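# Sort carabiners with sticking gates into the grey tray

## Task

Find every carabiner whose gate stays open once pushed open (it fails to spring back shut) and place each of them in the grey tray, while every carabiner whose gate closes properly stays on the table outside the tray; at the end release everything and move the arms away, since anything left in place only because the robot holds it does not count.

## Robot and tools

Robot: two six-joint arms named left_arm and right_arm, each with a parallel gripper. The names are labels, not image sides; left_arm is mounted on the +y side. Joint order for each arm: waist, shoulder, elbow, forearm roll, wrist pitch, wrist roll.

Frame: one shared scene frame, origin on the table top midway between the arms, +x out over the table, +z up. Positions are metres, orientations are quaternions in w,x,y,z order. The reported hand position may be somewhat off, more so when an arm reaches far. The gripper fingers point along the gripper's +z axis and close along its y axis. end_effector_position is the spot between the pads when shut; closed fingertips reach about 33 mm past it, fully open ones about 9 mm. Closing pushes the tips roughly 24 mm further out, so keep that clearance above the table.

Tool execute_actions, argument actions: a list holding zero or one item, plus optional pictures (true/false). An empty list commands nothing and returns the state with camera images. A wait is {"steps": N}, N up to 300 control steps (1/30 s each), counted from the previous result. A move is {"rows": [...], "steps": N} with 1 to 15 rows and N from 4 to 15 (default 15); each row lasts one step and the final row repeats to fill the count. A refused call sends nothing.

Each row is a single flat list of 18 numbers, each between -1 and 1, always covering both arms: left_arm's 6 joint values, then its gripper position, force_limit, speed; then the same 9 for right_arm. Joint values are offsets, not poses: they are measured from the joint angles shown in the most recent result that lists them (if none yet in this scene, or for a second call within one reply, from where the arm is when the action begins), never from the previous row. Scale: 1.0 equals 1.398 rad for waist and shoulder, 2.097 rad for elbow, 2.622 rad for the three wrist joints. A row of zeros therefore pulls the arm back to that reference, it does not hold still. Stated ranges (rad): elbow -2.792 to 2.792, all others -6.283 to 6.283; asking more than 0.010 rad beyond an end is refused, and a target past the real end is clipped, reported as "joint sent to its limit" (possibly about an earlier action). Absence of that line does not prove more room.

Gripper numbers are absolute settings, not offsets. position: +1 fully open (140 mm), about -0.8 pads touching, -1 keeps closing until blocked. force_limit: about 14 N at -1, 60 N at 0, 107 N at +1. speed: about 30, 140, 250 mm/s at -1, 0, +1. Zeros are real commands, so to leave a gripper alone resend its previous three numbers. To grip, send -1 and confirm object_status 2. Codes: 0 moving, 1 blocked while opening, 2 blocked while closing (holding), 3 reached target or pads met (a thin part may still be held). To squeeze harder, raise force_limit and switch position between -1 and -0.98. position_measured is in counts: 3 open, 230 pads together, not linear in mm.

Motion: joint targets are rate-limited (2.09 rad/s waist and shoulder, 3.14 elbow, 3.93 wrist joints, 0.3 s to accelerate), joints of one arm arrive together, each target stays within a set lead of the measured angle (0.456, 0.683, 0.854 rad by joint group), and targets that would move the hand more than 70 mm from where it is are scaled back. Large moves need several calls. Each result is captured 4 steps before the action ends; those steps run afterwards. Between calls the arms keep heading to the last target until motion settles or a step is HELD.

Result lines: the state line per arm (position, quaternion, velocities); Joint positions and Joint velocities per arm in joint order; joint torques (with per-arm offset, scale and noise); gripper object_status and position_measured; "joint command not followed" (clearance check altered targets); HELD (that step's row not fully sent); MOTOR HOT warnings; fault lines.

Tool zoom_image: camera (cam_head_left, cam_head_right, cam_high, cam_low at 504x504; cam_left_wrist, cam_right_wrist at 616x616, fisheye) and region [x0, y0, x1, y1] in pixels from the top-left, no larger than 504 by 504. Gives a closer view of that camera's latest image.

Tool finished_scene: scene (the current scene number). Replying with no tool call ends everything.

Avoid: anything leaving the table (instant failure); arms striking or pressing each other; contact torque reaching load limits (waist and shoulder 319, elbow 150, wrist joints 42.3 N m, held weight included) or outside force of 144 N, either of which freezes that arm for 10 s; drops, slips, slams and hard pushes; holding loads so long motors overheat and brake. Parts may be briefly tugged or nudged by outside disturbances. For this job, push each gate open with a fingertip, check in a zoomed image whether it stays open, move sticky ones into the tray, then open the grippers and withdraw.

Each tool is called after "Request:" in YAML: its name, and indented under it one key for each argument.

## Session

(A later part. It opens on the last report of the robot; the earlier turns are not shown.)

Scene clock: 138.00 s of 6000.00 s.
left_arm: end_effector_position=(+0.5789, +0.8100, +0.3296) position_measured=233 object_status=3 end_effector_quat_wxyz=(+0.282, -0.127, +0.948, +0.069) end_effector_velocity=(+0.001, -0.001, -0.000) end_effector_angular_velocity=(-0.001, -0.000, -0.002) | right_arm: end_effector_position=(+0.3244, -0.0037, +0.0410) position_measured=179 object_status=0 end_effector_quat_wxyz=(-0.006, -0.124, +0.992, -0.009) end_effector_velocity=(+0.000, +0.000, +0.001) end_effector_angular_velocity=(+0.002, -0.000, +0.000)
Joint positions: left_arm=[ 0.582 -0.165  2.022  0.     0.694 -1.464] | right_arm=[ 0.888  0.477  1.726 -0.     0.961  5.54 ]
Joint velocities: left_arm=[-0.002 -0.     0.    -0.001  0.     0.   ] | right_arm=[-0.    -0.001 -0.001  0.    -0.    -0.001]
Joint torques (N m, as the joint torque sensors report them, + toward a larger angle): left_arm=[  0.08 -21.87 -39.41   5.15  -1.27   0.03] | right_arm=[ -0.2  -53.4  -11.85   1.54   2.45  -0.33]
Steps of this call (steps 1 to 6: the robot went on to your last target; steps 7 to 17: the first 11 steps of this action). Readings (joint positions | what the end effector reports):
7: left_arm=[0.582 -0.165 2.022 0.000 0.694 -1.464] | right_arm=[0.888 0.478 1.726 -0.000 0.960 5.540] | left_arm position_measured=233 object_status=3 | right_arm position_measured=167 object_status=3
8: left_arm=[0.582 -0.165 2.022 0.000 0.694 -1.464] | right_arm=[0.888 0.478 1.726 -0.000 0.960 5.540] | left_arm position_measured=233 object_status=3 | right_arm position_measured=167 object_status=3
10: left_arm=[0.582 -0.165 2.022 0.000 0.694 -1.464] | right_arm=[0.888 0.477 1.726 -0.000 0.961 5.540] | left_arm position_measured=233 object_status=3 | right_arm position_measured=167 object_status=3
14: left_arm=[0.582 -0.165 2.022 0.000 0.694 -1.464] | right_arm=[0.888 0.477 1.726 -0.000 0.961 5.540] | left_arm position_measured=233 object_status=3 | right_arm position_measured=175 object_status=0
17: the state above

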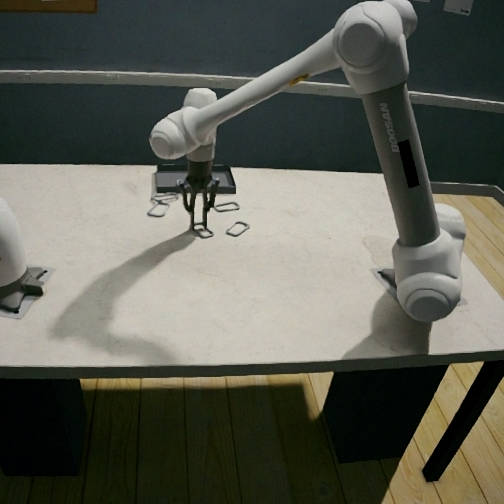

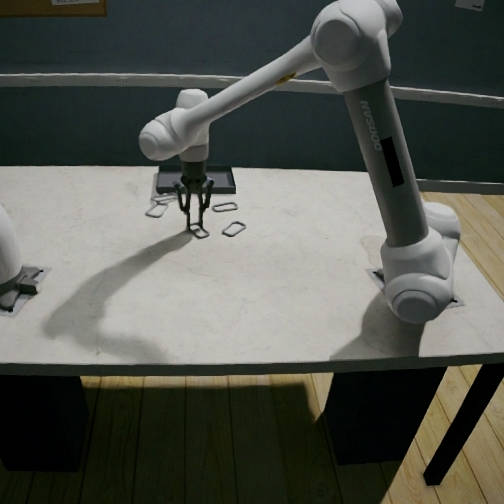

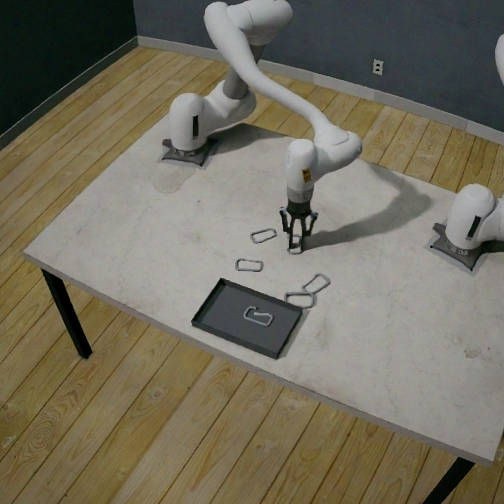

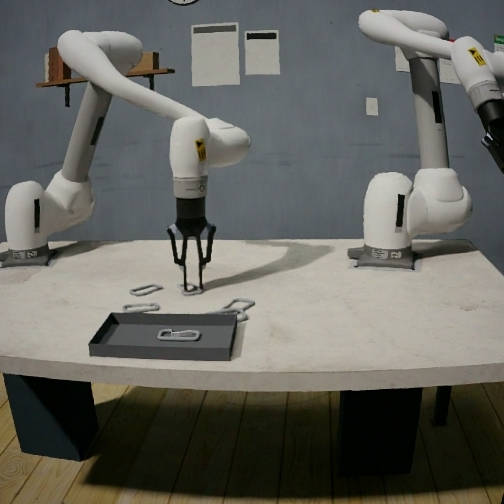

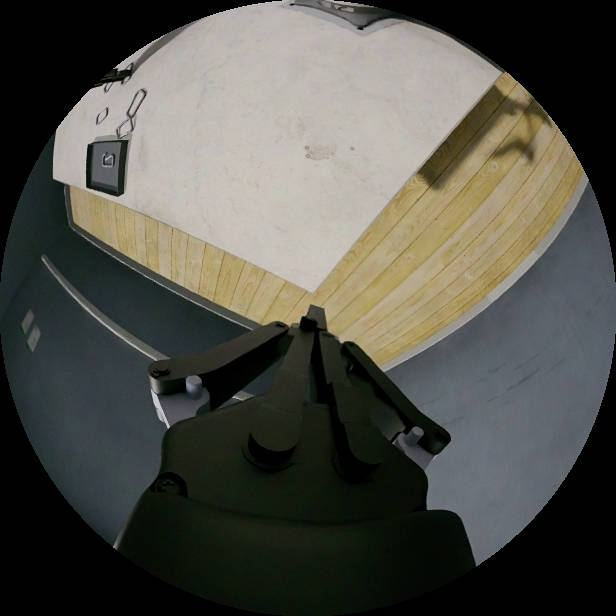

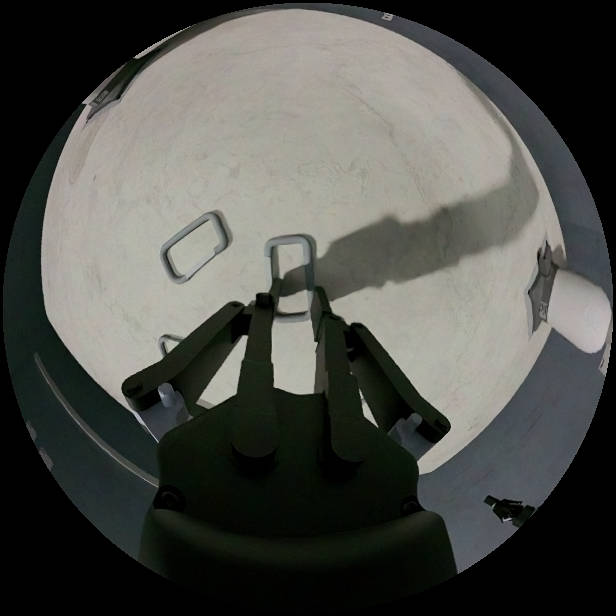

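Request:
execute_actions:
  actions: []
  pictures: true

Scene clock: 138.57 s of 6000.00 s.
left_arm: end_effector_position=(+0.5789, +0.8100, +0.3296) position_measured=233 object_status=3 end_effector_quat_wxyz=(+0.282, -0.127, +0.948, +0.069) end_effector_velocity=(+0.000, +0.000, -0.001) end_effector_angular_velocity=(-0.000, +0.002, +0.000) | right_arm: end_effector_position=(+0.3244, -0.0037, +0.0412) position_measured=179 object_status=3 end_effector_quat_wxyz=(-0.006, -0.124, +0.992, -0.009) end_effector_velocity=(-0.000, +0.000, +0.001) end_effector_angular_velocity=(+0.001, -0.001, +0.000)
Joint positions: left_arm=[ 0.582 -0.165  2.022  0.     0.694 -1.464] | right_arm=[ 0.888  0.476  1.725 -0.     0.961  5.54 ]
Joint velocities: left_arm=[-0.     0.002 -0.     0.001  0.    -0.001] | right_arm=[ 0.    -0.002  0.     0.    -0.    -0.   ]
Joint torques (N m, as the joint torque sensors report them, + toward a larger angle): left_arm=[  0.29 -22.46 -39.59   5.03  -1.26   0.13] | right_arm=[  0.6  -64.84 -19.95   2.59   1.77  -0.23]
Kept back: nothing.
Steps of this call (steps 1 to 4: the last 4 steps of your previous action; steps 5 to 15: the robot went on to your last target; steps 16 to 17: nothing new was sent). Readings (joint positions | what the end effector reports):
1: left_arm=[0.582 -0.165 2.022 0.000 0.694 -1.464] | right_arm=[0.888 0.477 1.726 -0.000 0.961 5.540] | left_arm position_measured=233 object_status=3 | right_arm position_measured=179 object_status=0
2: left_arm=[0.582 -0.165 2.022 0.000 0.694 -1.464] | right_arm=[0.888 0.477 1.726 -0.000 0.961 5.540] | left_arm position_measured=233 object_status=3 | right_arm position_measured=179 object_status=0
4: left_arm=[0.582 -0.165 2.022 0.000 0.694 -1.464] | right_arm=[0.888 0.477 1.725 -0.000 0.961 5.540] | left_arm position_measured=233 object_status=3 | right_arm position_measured=179 object_status=3
8: left_arm=[0.582 -0.165 2.022 0.000 0.694 -1.464] | right_arm=[0.888 0.477 1.725 -0.000 0.961 5.540] | left_arm position_measured=233 object_status=3 | right_arm position_measured=179 object_status=3
17: the state above
All arms were judged still, so your last target was given up. Only a new action makes them travel on or press farther. Fingers that are still opening or closing keep moving.

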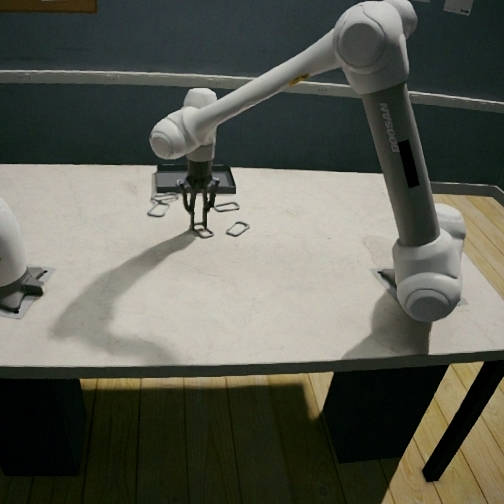

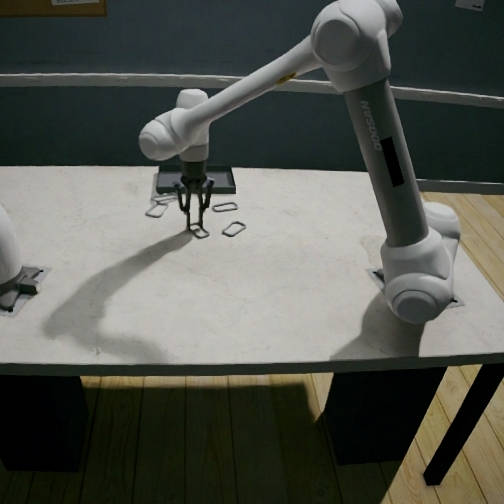

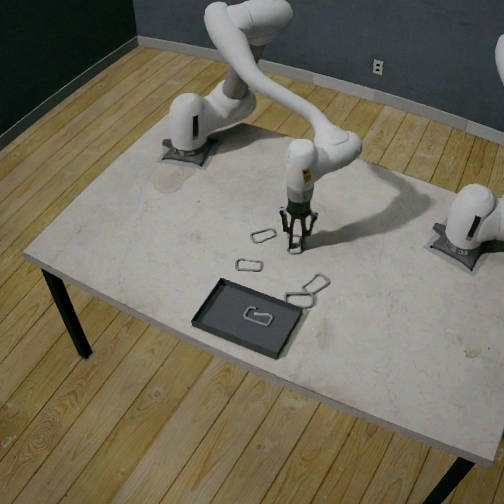

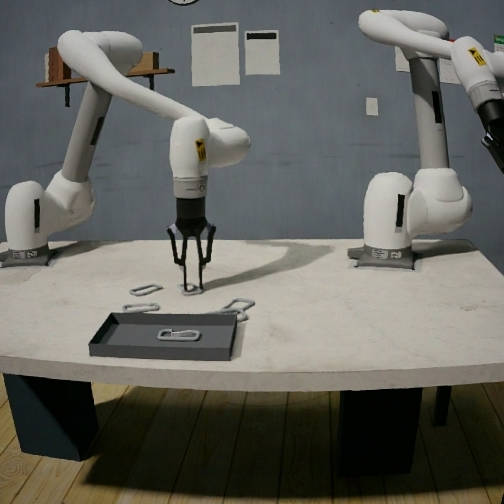

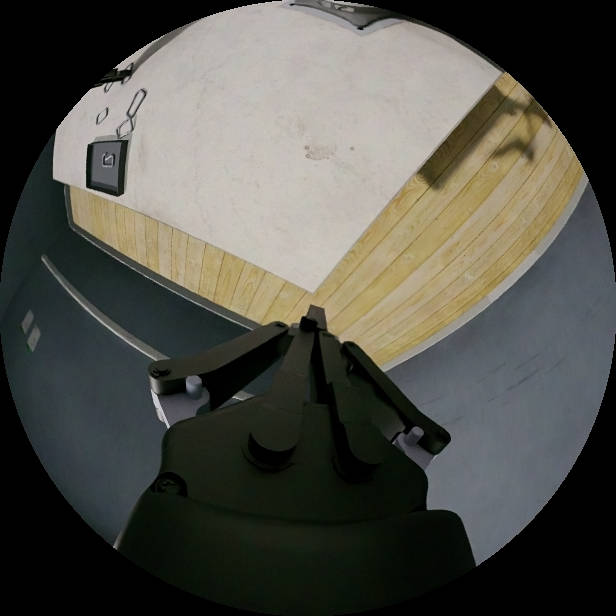

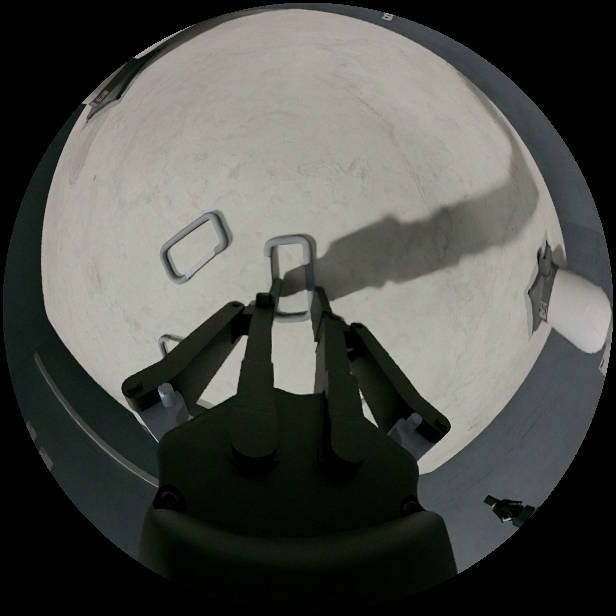

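Request:
zoom_image:
  camera: "cam_right_wrist"
  region: [220, 200, 400, 380]

Region (220, 200, 400, 380) of cam_right_wrist's 616x616 image, scaled by 2.800, with more detail than that image has.

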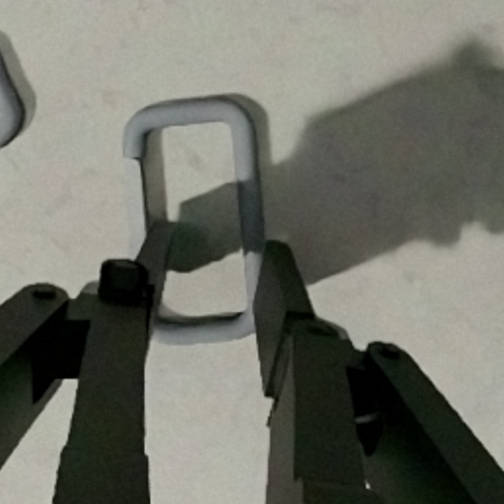

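Request:
execute_actions:
  actions:
    - {"rows":[[0,0,0,0,0,0,-1,0,0.5,0,-0.0082,-0.0042,0,0.0077,0,-0.4,0,0],[0,0,0,0,0,0,-1,0,0.5,0,-0.0082,-0.0042,0,0.0077,0,-0.4,0,0],[0,0,0,0,0,0,-1,0,0.5,0,-0.0082,-0.0042,0,0.0077,0,-0.4,0,0],[0,0,0,0,0,0,-1,0,0.5,0,-0.0082,-0.0042,0,0.0077,0,-0.4,0,0],[0,0,0,0,0,0,-1,0,0.5,0,-0.0082,-0.0042,0,0.0077,0,-0.4,0,0],[0,0,0,0,0,0,-1,0,0.5,0,-0.0082,-0.0042,0,0.0077,0,-0.15,0,0],[0,0,0,0,0,0,-1,0,0.5,0,-0.0082,-0.0042,0,0.0077,0,-0.15,0,0],[0,0,0,0,0,0,-1,0,0.5,0,-0.0082,-0.0042,0,0.0077,0,-0.15,0,0],[0,0,0,0,0,0,-1,0,0.5,-0.0057,-0.0149,0.0028,0,0.0056,-0.003,-0.15,0,0]],"steps":15}
  pictures: true

Request:
zoom_image:
  camera: "cam_right_wrist"
  region: [220, 200, 400, 380]

Scene clock: 139.37 s of 6000.00 s.
left_arm: end_effector_position=(+0.5789, +0.8100, +0.3296) position_measured=233 object_status=3 end_effector_quat_wxyz=(+0.282, -0.127, +0.948, +0.069) end_effector_velocity=(+0.000, -0.000, -0.001) end_effector_angular_velocity=(+0.001, +0.001, -0.001) | right_arm: end_effector_position=(+0.3254, -0.0076, +0.0536) position_measured=148 object_status=0 end_effector_quat_wxyz=(-0.006, -0.124, +0.992, -0.009) end_effector_velocity=(+0.016, -0.063, +0.002) end_effector_angular_velocity=(+0.005, -0.002, -0.003)
Joint positions: left_arm=[ 0.582 -0.165  2.022  0.     0.694 -1.464] | right_arm=[ 0.884  0.46   1.724 -0.     0.979  5.537]
Joint velocities: left_arm=[-0.     0.001  0.     0.001 -0.     0.   ] | right_arm=[-0.06  -0.072  0.109 -0.    -0.043 -0.057]
Joint torques (N m, as the joint torque sensors report them, + toward a larger angle): left_arm=[ -0.78 -21.79 -39.95   5.11  -1.16   0.07] | right_arm=[  3.87 -78.67 -33.     3.77  -0.42  -0.48]
Steps of this call (steps 1 to 13: nothing new was sent; steps 14 to 24: the first 11 steps of this action). Readings (joint positions | what the end effector reports):
14: left_arm=[0.582 -0.165 2.022 0.000 0.694 -1.464] | right_arm=[0.888 0.476 1.725 -0.000 0.961 5.540] | left_arm position_measured=233 object_status=3 | right_arm position_measured=179 object_status=3
15: left_arm=[0.582 -0.165 2.022 0.000 0.694 -1.464] | right_arm=[0.888 0.474 1.724 -0.000 0.965 5.540] | left_arm position_measured=233 object_status=3 | right_arm position_measured=179 object_status=3
17: left_arm=[0.582 -0.165 2.022 0.000 0.694 -1.464] | right_arm=[0.888 0.469 1.719 -0.000 0.975 5.540] | left_arm position_measured=233 object_status=3 | right_arm position_measured=179 object_status=3
21: left_arm=[0.582 -0.165 2.022 0.000 0.694 -1.464] | right_arm=[0.888 0.466 1.717 -0.000 0.981 5.540] | left_arm position_measured=233 object_status=3 | right_arm position_measured=169 object_status=0
24: the state above

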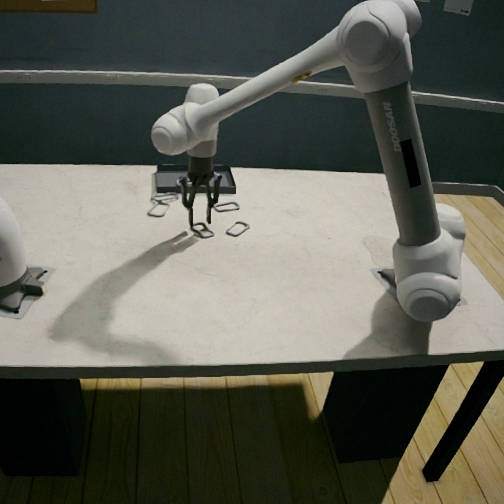

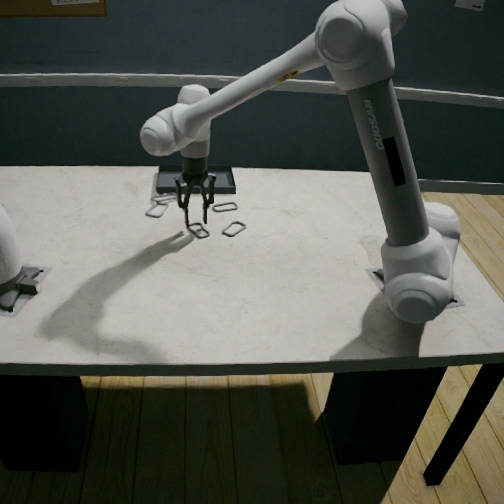

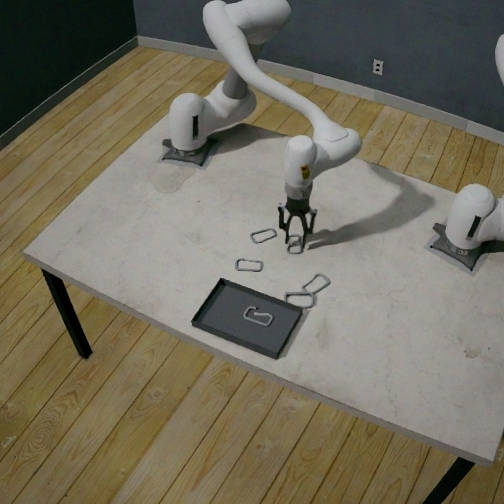

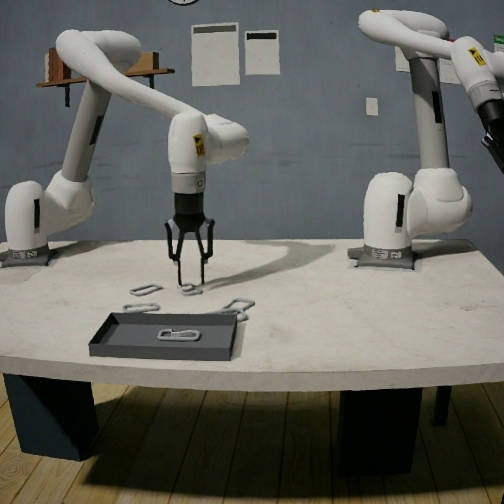

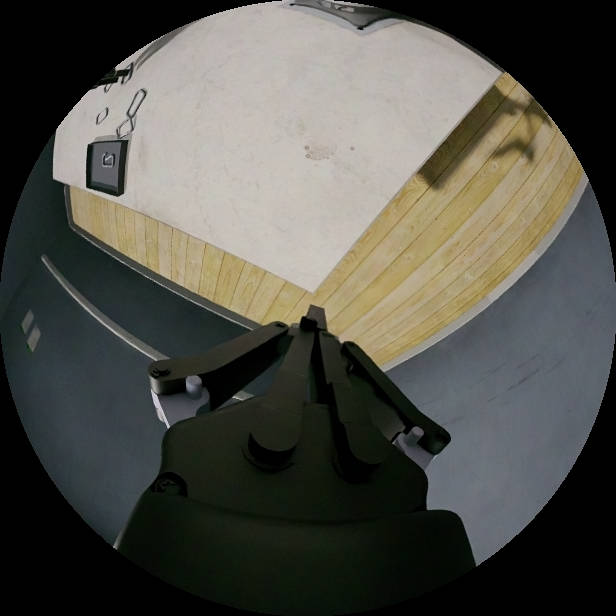

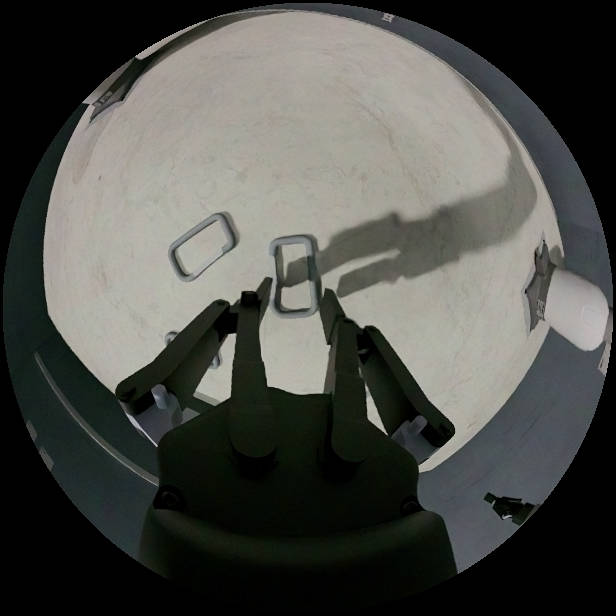

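Region (220, 200, 400, 380) of cam_right_wrist's 616x616 image, scaled by 2.800, with more detail than that image has.

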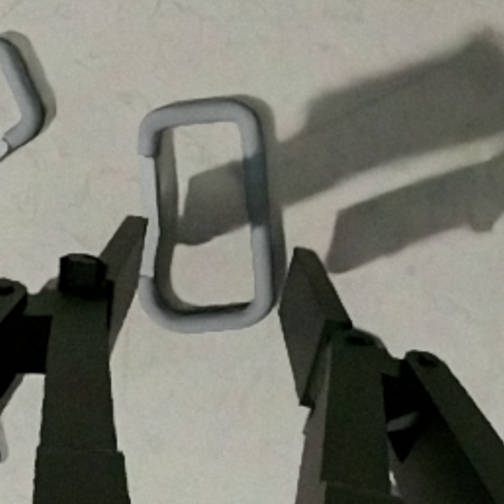

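Request:
execute_actions:
  actions:
    - {"rows":[[0,0,0,0,0,0,-1,0,0.5,-0.0015,0.0075,0.006,0,-0.0095,-0.001,-0.15,0,0]],"steps":15}
  pictures: true

Request:
zoom_image:
  camera: "cam_right_wrist"
  region: [220, 200, 400, 380]

Scene clock: 139.93 s of 6000.00 s.
left_arm: end_effector_position=(+0.5789, +0.8100, +0.3296) position_measured=233 object_status=3 end_effector_quat_wxyz=(+0.282, -0.127, +0.948, +0.069) end_effector_velocity=(+0.000, -0.000, -0.001) end_effector_angular_velocity=(-0.002, +0.000, +0.001) | right_arm: end_effector_position=(+0.3264, -0.0094, +0.0405) position_measured=148 object_status=3 end_effector_quat_wxyz=(-0.006, -0.124, +0.992, -0.008) end_effector_velocity=(-0.001, +0.001, -0.001) end_effector_angular_velocity=(+0.002, -0.001, +0.001)
Joint positions: left_arm=[ 0.582 -0.165  2.022  0.     0.694 -1.464] | right_arm=[ 0.882  0.471  1.736 -0.     0.954  5.534]
Joint velocities: left_arm=[-0.     0.001  0.    -0.001  0.    -0.001] | right_arm=[ 0.002  0.001  0.001  0.    -0.004  0.001]
Joint torques (N m, as the joint torque sensors report them, + toward a larger angle): left_arm=[  0.33 -22.39 -39.83   5.12  -1.27   0.07] | right_arm=[  3.61 -83.41 -32.22   3.51  -0.04  -0.34]
Steps of this call (steps 1 to 4: the last 4 steps of your previous action; steps 5 to 6: the robot went on to your last target; steps 7 to 17: the first 11 steps of this action). Readings (joint positions | what the end effector reports):
7: left_arm=[0.582 -0.165 2.022 0.000 0.694 -1.464] | right_arm=[0.880 0.456 1.731 -0.000 0.976 5.533] | left_arm position_measured=233 object_status=3 | right_arm position_measured=148 object_status=3
8: left_arm=[0.582 -0.165 2.022 0.000 0.694 -1.464] | right_arm=[0.880 0.458 1.732 -0.000 0.972 5.533] | left_arm position_measured=233 object_status=3 | right_arm position_measured=148 object_status=3
10: left_arm=[0.582 -0.165 2.022 0.000 0.694 -1.464] | right_arm=[0.881 0.466 1.735 -0.000 0.961 5.533] | left_arm position_measured=233 object_status=3 | right_arm position_measured=148 object_status=3
14: left_arm=[0.582 -0.165 2.022 0.000 0.694 -1.464] | right_arm=[0.882 0.470 1.736 -0.000 0.955 5.534] | left_arm position_measured=233 object_status=3 | right_arm position_measured=148 object_status=3
17: the state above

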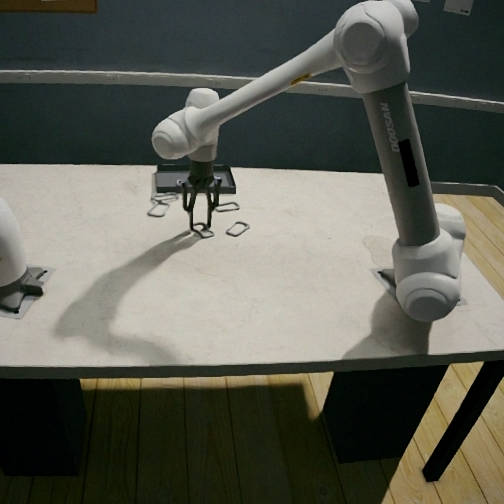

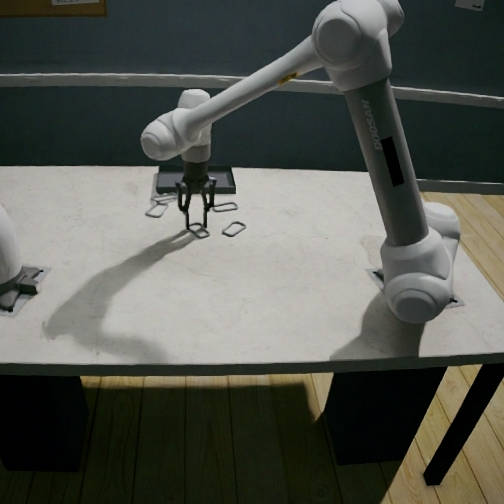

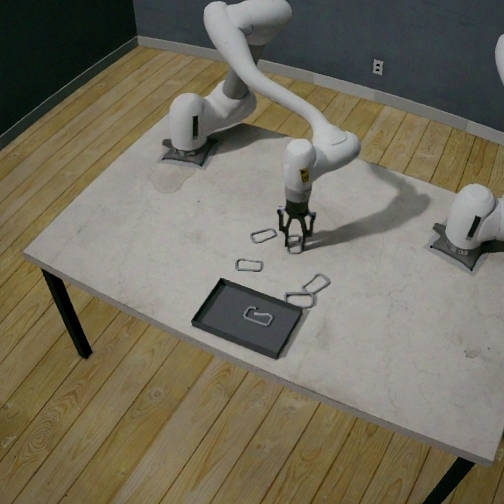

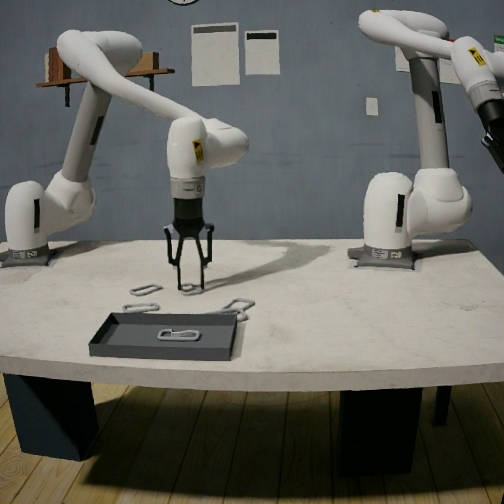

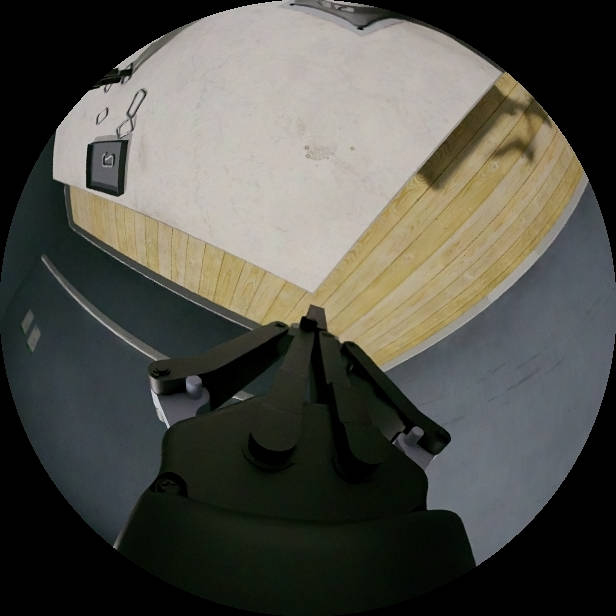

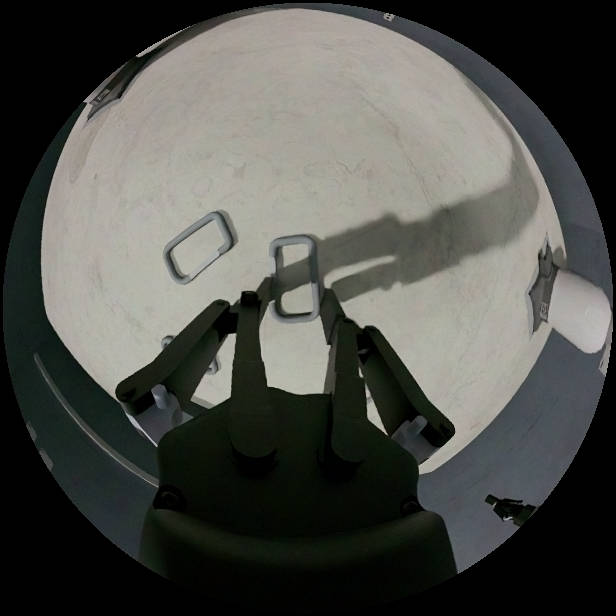

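Region (220, 200, 400, 380) of cam_right_wrist's 616x616 image, scaled by 2.800, with more detail than that image has.

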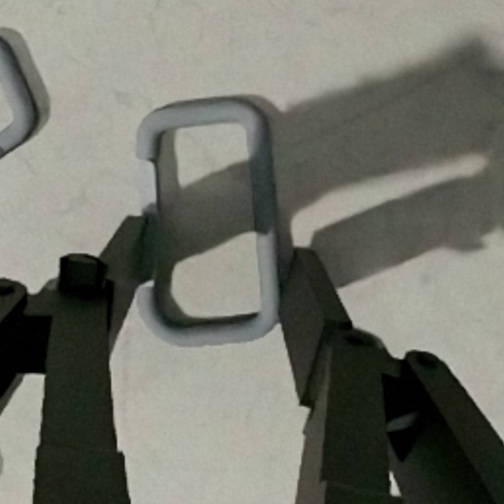

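Request:
execute_actions:
  actions:
    - {"rows":[[0,0,0,0,0,0,-1,0,0.5,0,-0.004,-0.002,0,0.004,0,-0.15,0,0],[0,0,0,0,0,0,-1,0,0.5,0,-0.004,-0.002,0,0.004,0,-0.15,0,0],[0,0,0,0,0,0,-1,0,0.5,0,-0.004,-0.002,0,0.004,0,-0.15,0,0],[0,0,0,0,0,0,-1,0,0.5,0,-0.004,-0.002,0,0.004,0,-0.15,0,0],[0,0,0,0,0,0,-1,0,0.5,-0.0025,-0.007,0.001,0,0.003,-0.0013,-0.15,0,0],[0,0,0,0,0,0,-1,0,0.5,-0.0025,-0.007,0.001,0,0.003,-0.0013,-0.15,0,0],[0,0,0,0,0,0,-1,0,0.5,-0.0025,-0.007,0.001,0,0.003,-0.0013,-0.15,0,0],[0,0,0,0,0,0,-1,0,0.5,-0.0025,-0.007,0.001,0,0.003,-0.0013,-0.15,0,0],[0,0,0,0,0,0,-1,0,0.5,-0.0025,-0.0025,0.0032,0,-0.0012,-0.0013,-0.15,0,0]],"steps":15}
  pictures: false

Request:
execute_actions:
  actions:
    - {"steps":10}
  pictures: true

Request:
zoom_image:
  camera: "cam_right_wrist"
  region: [220, 200, 400, 380]

Scene clock: 140.57 s of 6000.00 s.
left_arm: end_effector_position=(+0.5789, +0.8100, +0.3296) position_measured=233 object_status=3 end_effector_quat_wxyz=(+0.282, -0.127, +0.948, +0.069) end_effector_velocity=(+0.000, -0.001, +0.000) end_effector_angular_velocity=(-0.002, -0.002, +0.002) | right_arm: end_effector_position=(+0.3270, -0.0127, +0.0435) position_measured=148 object_status=3 end_effector_quat_wxyz=(-0.006, -0.124, +0.992, -0.008) end_effector_velocity=(-0.001, -0.010, -0.052) end_effector_angular_velocity=(-0.010, +0.006, -0.001)
Joint positions: left_arm=[ 0.582 -0.165  2.022  0.     0.694 -1.464] | right_arm=[ 0.879  0.464  1.74  -0.     0.957  5.531]
Joint velocities: left_arm=[-0.001 -0.001  0.    -0.001 -0.    -0.003] | right_arm=[-0.006  0.043  0.046  0.    -0.078 -0.005]
Joint torques (N m, as the joint torque sensors report them, + toward a larger angle): left_arm=[ -0.18 -21.51 -39.83   5.11  -1.3   -0.03] | right_arm=[  4.02 -80.05 -33.18   3.71  -0.24  -0.18]
Steps of this call (steps 1 to 4: the last 4 steps of your previous action; steps 5 to 8: the robot went on to your last target; steps 9 to 19: the first 11 steps of this action). Readings (joint positions | what the end effector reports):
9: left_arm=[0.582 -0.165 2.022 0.000 0.694 -1.464] | right_arm=[0.882 0.471 1.736 -0.000 0.954 5.534] | left_arm position_measured=233 object_status=3 | right_arm position_measured=148 object_status=3
10: left_arm=[0.582 -0.165 2.022 0.000 0.694 -1.464] | right_arm=[0.882 0.470 1.736 -0.000 0.956 5.534] | left_arm position_measured=233 object_status=3 | right_arm position_measured=148 object_status=3
12: left_arm=[0.582 -0.165 2.022 0.000 0.694 -1.464] | right_arm=[0.882 0.467 1.734 -0.000 0.961 5.534] | left_arm position_measured=233 object_status=3 | right_arm position_measured=148 object_status=3
16: left_arm=[0.582 -0.165 2.022 0.000 0.694 -1.464] | right_arm=[0.880 0.463 1.737 -0.000 0.963 5.532] | left_arm position_measured=233 object_status=3 | right_arm position_measured=148 object_status=3
19: the state above

Scene clock: 140.90 s of 6000.00 s.
left_arm: end_effector_position=(+0.5789, +0.8100, +0.3296) position_measured=233 object_status=3 end_effector_quat_wxyz=(+0.282, -0.127, +0.948, +0.069) end_effector_velocity=(+0.000, -0.000, -0.000) end_effector_angular_velocity=(-0.001, -0.000, +0.001) | right_arm: end_effector_position=(+0.3272, -0.0131, +0.0401) position_measured=148 object_status=3 end_effector_quat_wxyz=(-0.006, -0.124, +0.992, -0.008) end_effector_velocity=(-0.000, -0.000, -0.002) end_effector_angular_velocity=(-0.002, +0.001, -0.001)
Joint positions: left_arm=[ 0.582 -0.165  2.022  0.     0.694 -1.464] | right_arm=[ 0.879  0.467  1.743 -0.     0.951  5.53 ]
Joint velocities: left_arm=[-0.001  0.     0.    -0.     0.    -0.001] | right_arm=[-0.     0.002  0.     0.001 -0.001  0.   ]
Joint torques (N m, as the joint torque sensors report them, + toward a larger angle): left_arm=[ -0.34 -21.85 -39.72   5.22  -1.2    0.12] | right_arm=[  2.98 -79.26 -31.95   3.55  -0.08  -0.31]
Kept back: nothing.
Steps of this call (steps 1 to 4: the last 4 steps of your previous action; steps 5 to 10: the robot went on to your last target). Readings (joint positions | what the end effector reports):
1: left_arm=[0.582 -0.165 2.022 0.000 0.694 -1.464] | right_arm=[0.879 0.465 1.742 -0.000 0.955 5.531] | left_arm position_measured=233 object_status=3 | right_arm position_measured=148 object_status=3
2: left_arm=[0.582 -0.165 2.022 0.000 0.694 -1.464] | right_arm=[0.879 0.466 1.742 -0.000 0.953 5.531] | left_arm position_measured=233 object_status=3 | right_arm position_measured=148 object_status=3
4: left_arm=[0.582 -0.165 2.022 0.000 0.694 -1.464] | right_arm=[0.879 0.467 1.743 -0.000 0.952 5.531] | left_arm position_measured=233 object_status=3 | right_arm position_measured=148 object_status=3
8: left_arm=[0.582 -0.165 2.022 0.000 0.694 -1.464] | right_arm=[0.879 0.467 1.743 -0.000 0.951 5.530] | left_arm position_measured=233 object_status=3 | right_arm position_measured=148 object_status=3
10: the state above

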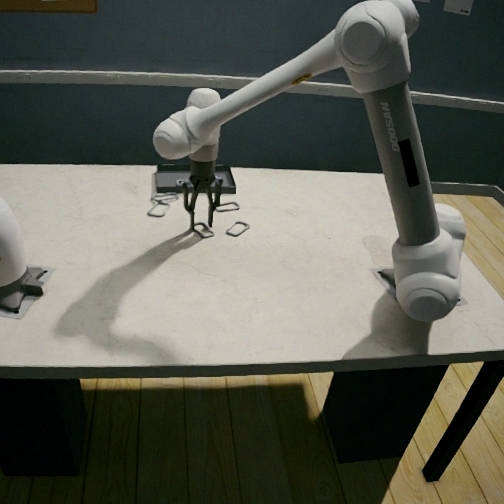

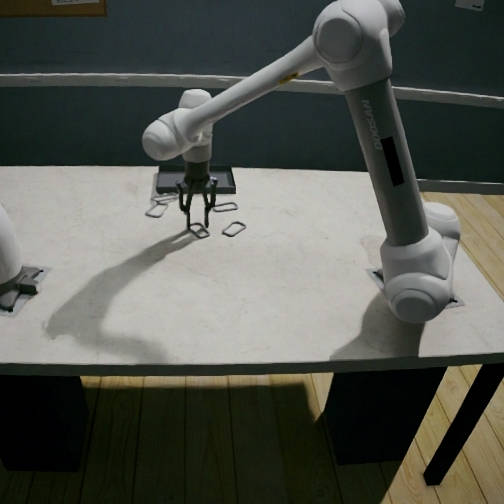

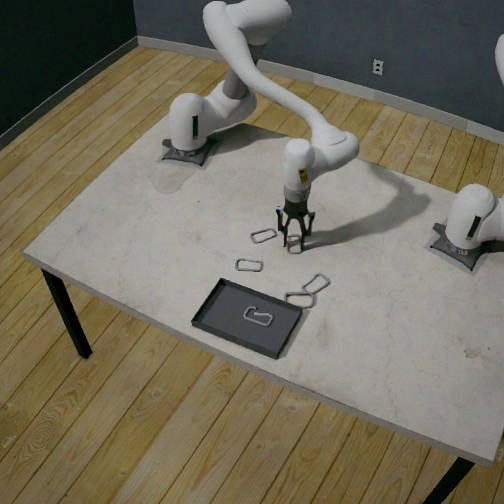

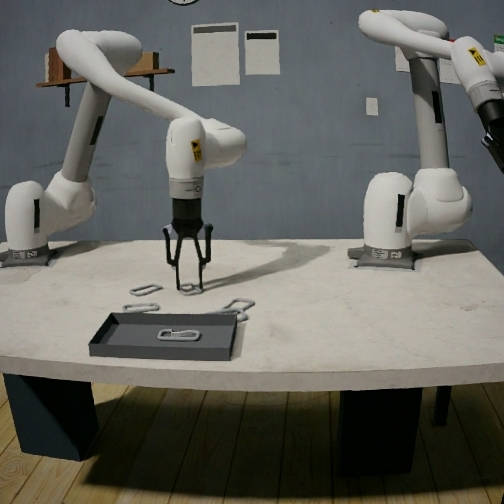

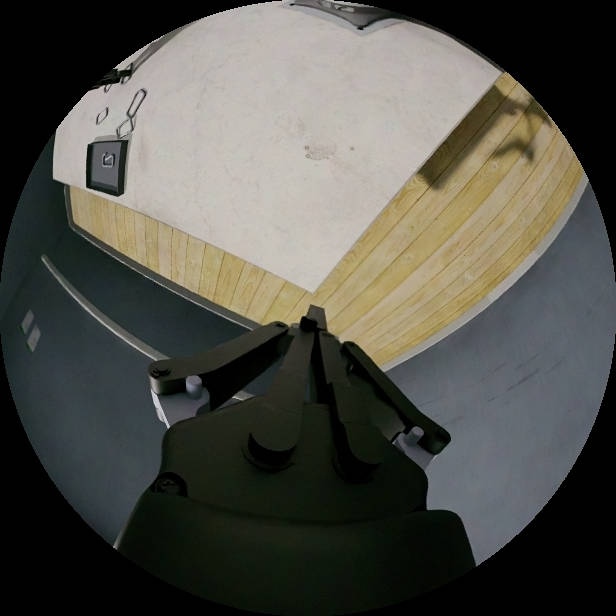

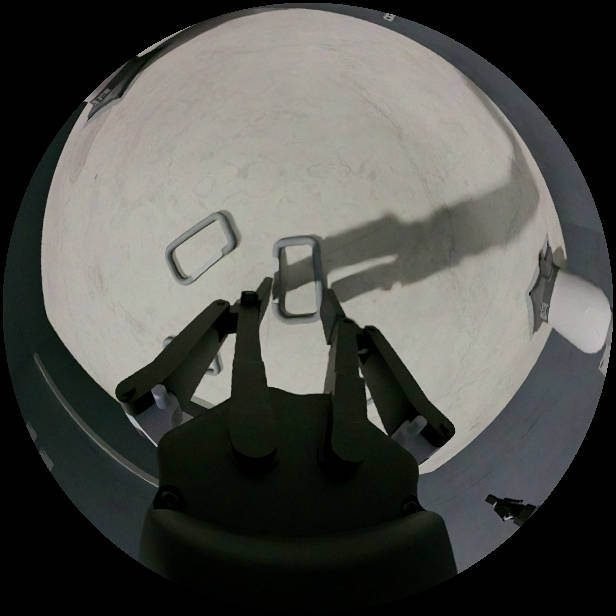

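Region (220, 200, 400, 380) of cam_right_wrist's 616x616 image, scaled by 2.800, with more detail than that image has.

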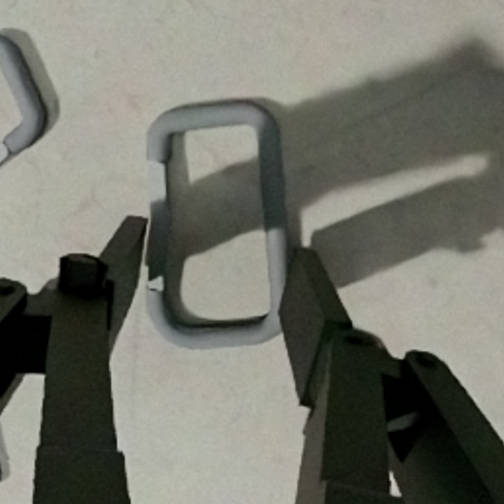

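Request:
execute_actions:
  actions:
    - {"rows":[[0,0,0,0,0,0,-1,0,0.5,0,0.0007,0.0003,0,-0.0006,0,-0.45,0,-0.7]],"steps":15}
  pictures: false

Request:
execute_actions:
  actions:
    - {"steps":10}
  pictures: true

Request:
zoom_image:
  camera: "cam_right_wrist"
  region: [220, 200, 400, 380]

Scene clock: 141.47 s of 6000.00 s.
left_arm: end_effector_position=(+0.5789, +0.8100, +0.3296) position_measured=233 object_status=3 end_effector_quat_wxyz=(+0.282, -0.127, +0.948, +0.069) end_effector_velocity=(+0.000, -0.000, -0.000) end_effector_angular_velocity=(-0.001, +0.000, +0.001) | right_arm: end_effector_position=(+0.3274, -0.0127, +0.0397) position_measured=180 object_status=0 end_effector_quat_wxyz=(-0.005, -0.124, +0.992, -0.008) end_effector_velocity=(-0.000, -0.000, -0.001) end_effector_angular_velocity=(-0.001, +0.000, +0.000)
Joint positions: left_arm=[ 0.582 -0.165  2.022  0.     0.694 -1.464] | right_arm=[ 0.879  0.468  1.743 -0.     0.949  5.53 ]
Joint velocities: left_arm=[-0.001  0.001 -0.     0.    -0.    -0.003] | right_arm=[ 0.     0.     0.001 -0.    -0.     0.   ]
Joint torques (N m, as the joint torque sensors report them, + toward a larger angle): left_arm=[ -0.73 -22.27 -39.67   5.01  -1.22   0.02] | right_arm=[-10.75   4.51  30.53  -2.3    7.75   0.03]
Steps of this call (steps 1 to 6: the robot went on to your last target; steps 7 to 17: the first 11 steps of this action). Readings (joint positions | what the end effector reports):
7: left_arm=[0.582 -0.165 2.022 0.000 0.694 -1.464] | right_arm=[0.879 0.467 1.743 -0.000 0.951 5.530] | left_arm position_measured=233 object_status=3 | right_arm position_measured=148 object_status=0
8: left_arm=[0.582 -0.165 2.022 0.000 0.694 -1.464] | right_arm=[0.879 0.467 1.743 -0.000 0.951 5.530] | left_arm position_measured=233 object_status=3 | right_arm position_measured=149 object_status=0
10: left_arm=[0.582 -0.165 2.022 0.000 0.694 -1.464] | right_arm=[0.879 0.467 1.743 -0.000 0.950 5.530] | left_arm position_measured=233 object_status=3 | right_arm position_measured=156 object_status=0
14: left_arm=[0.582 -0.165 2.022 0.000 0.694 -1.464] | right_arm=[0.879 0.468 1.743 -0.000 0.950 5.530] | left_arm position_measured=233 object_status=3 | right_arm position_measured=170 object_status=0
17: the state above

Scene clock: 151.80 s of 6000.00 s.
left_arm: end_effector_position=(+0.5789, +0.8100, +0.3296) position_measured=233 object_status=3 end_effector_quat_wxyz=(+0.282, -0.127, +0.948, +0.069) end_effector_velocity=(+0.001, -0.001, -0.001) end_effector_angular_velocity=(-0.001, +0.002, -0.002) | right_arm: end_effector_position=(+0.3281, -0.0110, +0.0412) position_measured=186 object_status=3 end_effector_quat_wxyz=(-0.005, -0.124, +0.992, -0.006) end_effector_velocity=(-0.000, +0.000, -0.001) end_effector_angular_velocity=(-0.001, +0.001, -0.000)
Joint positions: left_arm=[ 0.582 -0.165  2.022  0.     0.694 -1.464] | right_arm=[0.879 0.467 1.741 0.001 0.949 5.53 ]
Joint velocities: left_arm=[-0.001  0.002  0.    -0.001  0.     0.001] | right_arm=[ 0.     0.002 -0.     0.    -0.     0.   ]
Joint torques (N m, as the joint torque sensors report them, + toward a larger angle): left_arm=[ -0.7  -21.35 -39.75   5.    -1.15   0.05] | right_arm=[  0.47 -61.22 -22.77   2.48  -1.4   -0.08]
FORCE FAULT: contact force on the right arm reached its limit, and that arm stopped for 10 seconds. The contact can be on any part of that arm, not only on its tool. That arm's remaining commands of this call were not run. That arm holds still and accepts commands again. Move the arm away from the contact; if what it grips holds it there, let go first. Pushing or pulling that hard again can fault the arm again.
Kept back: nothing.
The stop of the right arm began at step 10 of this call (marked STOPPED below). From that step on that arm followed nothing that you had sent. Nothing is kept back now, and the robot has no last target.
Steps of this call (steps 1 to 4: the last 4 steps of your previous action; steps 5 to 10: the robot went on to your last target; steps 11 to 310: the stop continued). Readings (joint positions | what the end effector reports):
1: left_arm=[0.582 -0.165 2.022 0.000 0.694 -1.464] | right_arm=[0.879 0.468 1.743 -0.000 0.949 5.530] | left_arm position_measured=233 object_status=3 | right_arm position_measured=183 object_status=0
2: left_arm=[0.582 -0.165 2.022 0.000 0.694 -1.464] | right_arm=[0.879 0.468 1.743 -0.000 0.949 5.530] | left_arm position_measured=233 object_status=3 | right_arm position_measured=186 object_status=0
4: left_arm=[0.582 -0.165 2.022 0.000 0.694 -1.464] | right_arm=[0.879 0.468 1.743 -0.000 0.949 5.530] | left_arm position_measured=233 object_status=3 | right_arm position_measured=186 object_status=0
8: left_arm=[0.582 -0.165 2.022 0.000 0.694 -1.464] | right_arm=[0.879 0.468 1.743 -0.000 0.949 5.530] | left_arm position_measured=233 object_status=3 | right_arm position_measured=186 object_status=3
10: left_arm=[0.582 -0.165 2.022 0.000 0.694 -1.464] | right_arm=[0.879 0.467 1.741 0.000 0.949 5.530] | left_arm position_measured=233 object_status=3 | right_arm position_measured=186 object_status=3 STOPPED (the right arm)
310: the state above

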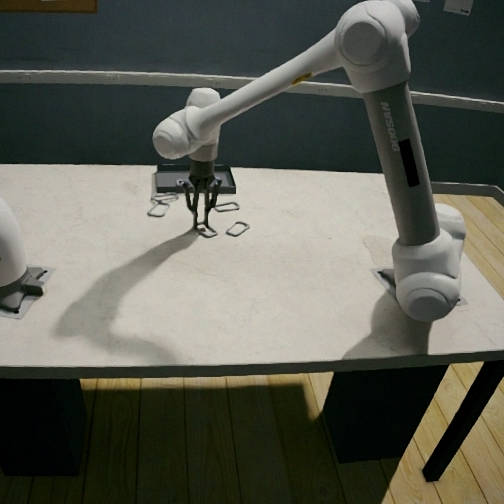

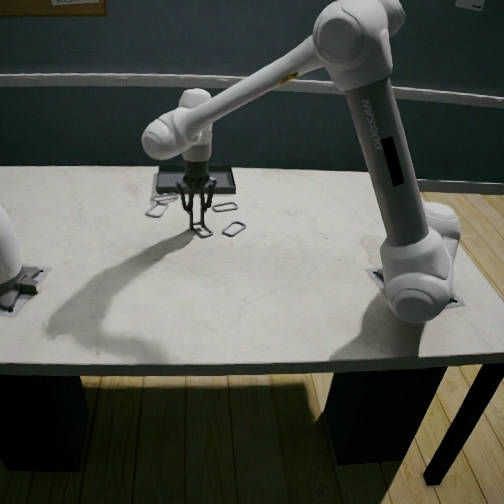

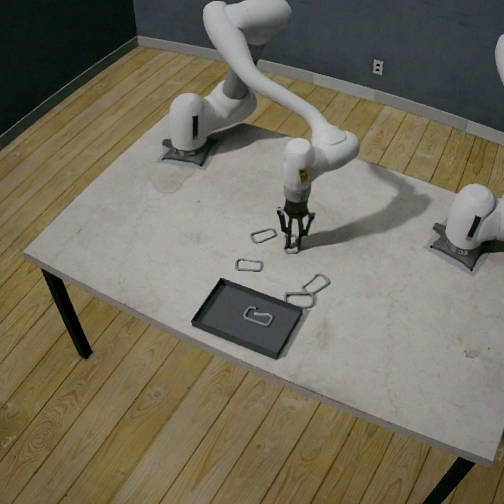

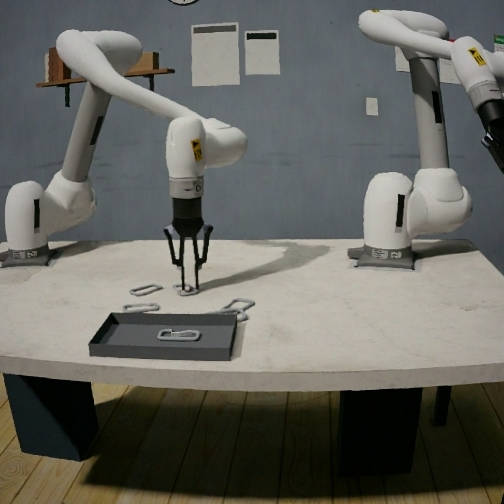

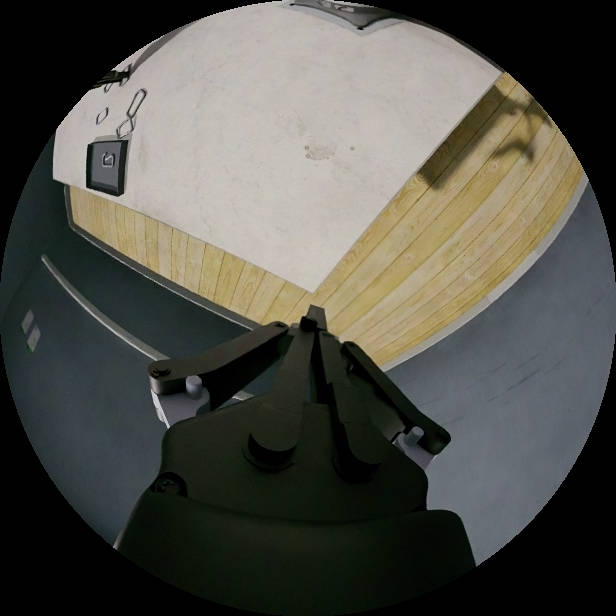

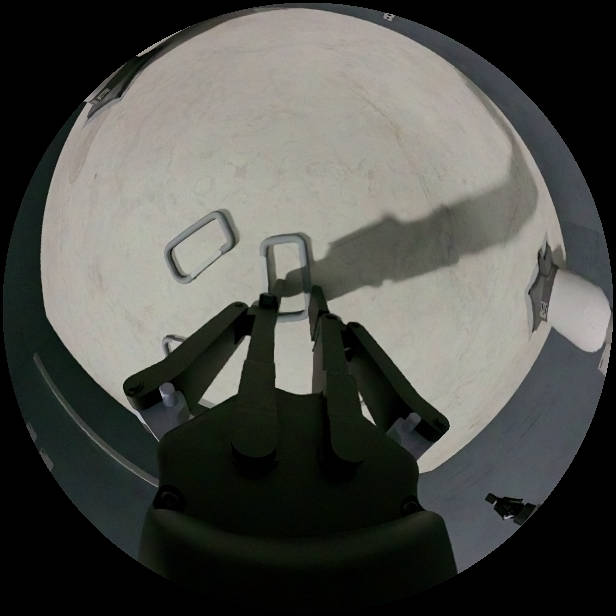

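Region (220, 200, 400, 380) of cam_right_wrist's 616x616 image, scaled by 2.800, with more detail than that image has.

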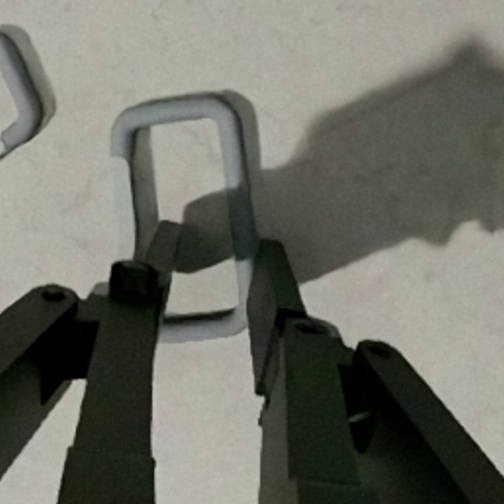

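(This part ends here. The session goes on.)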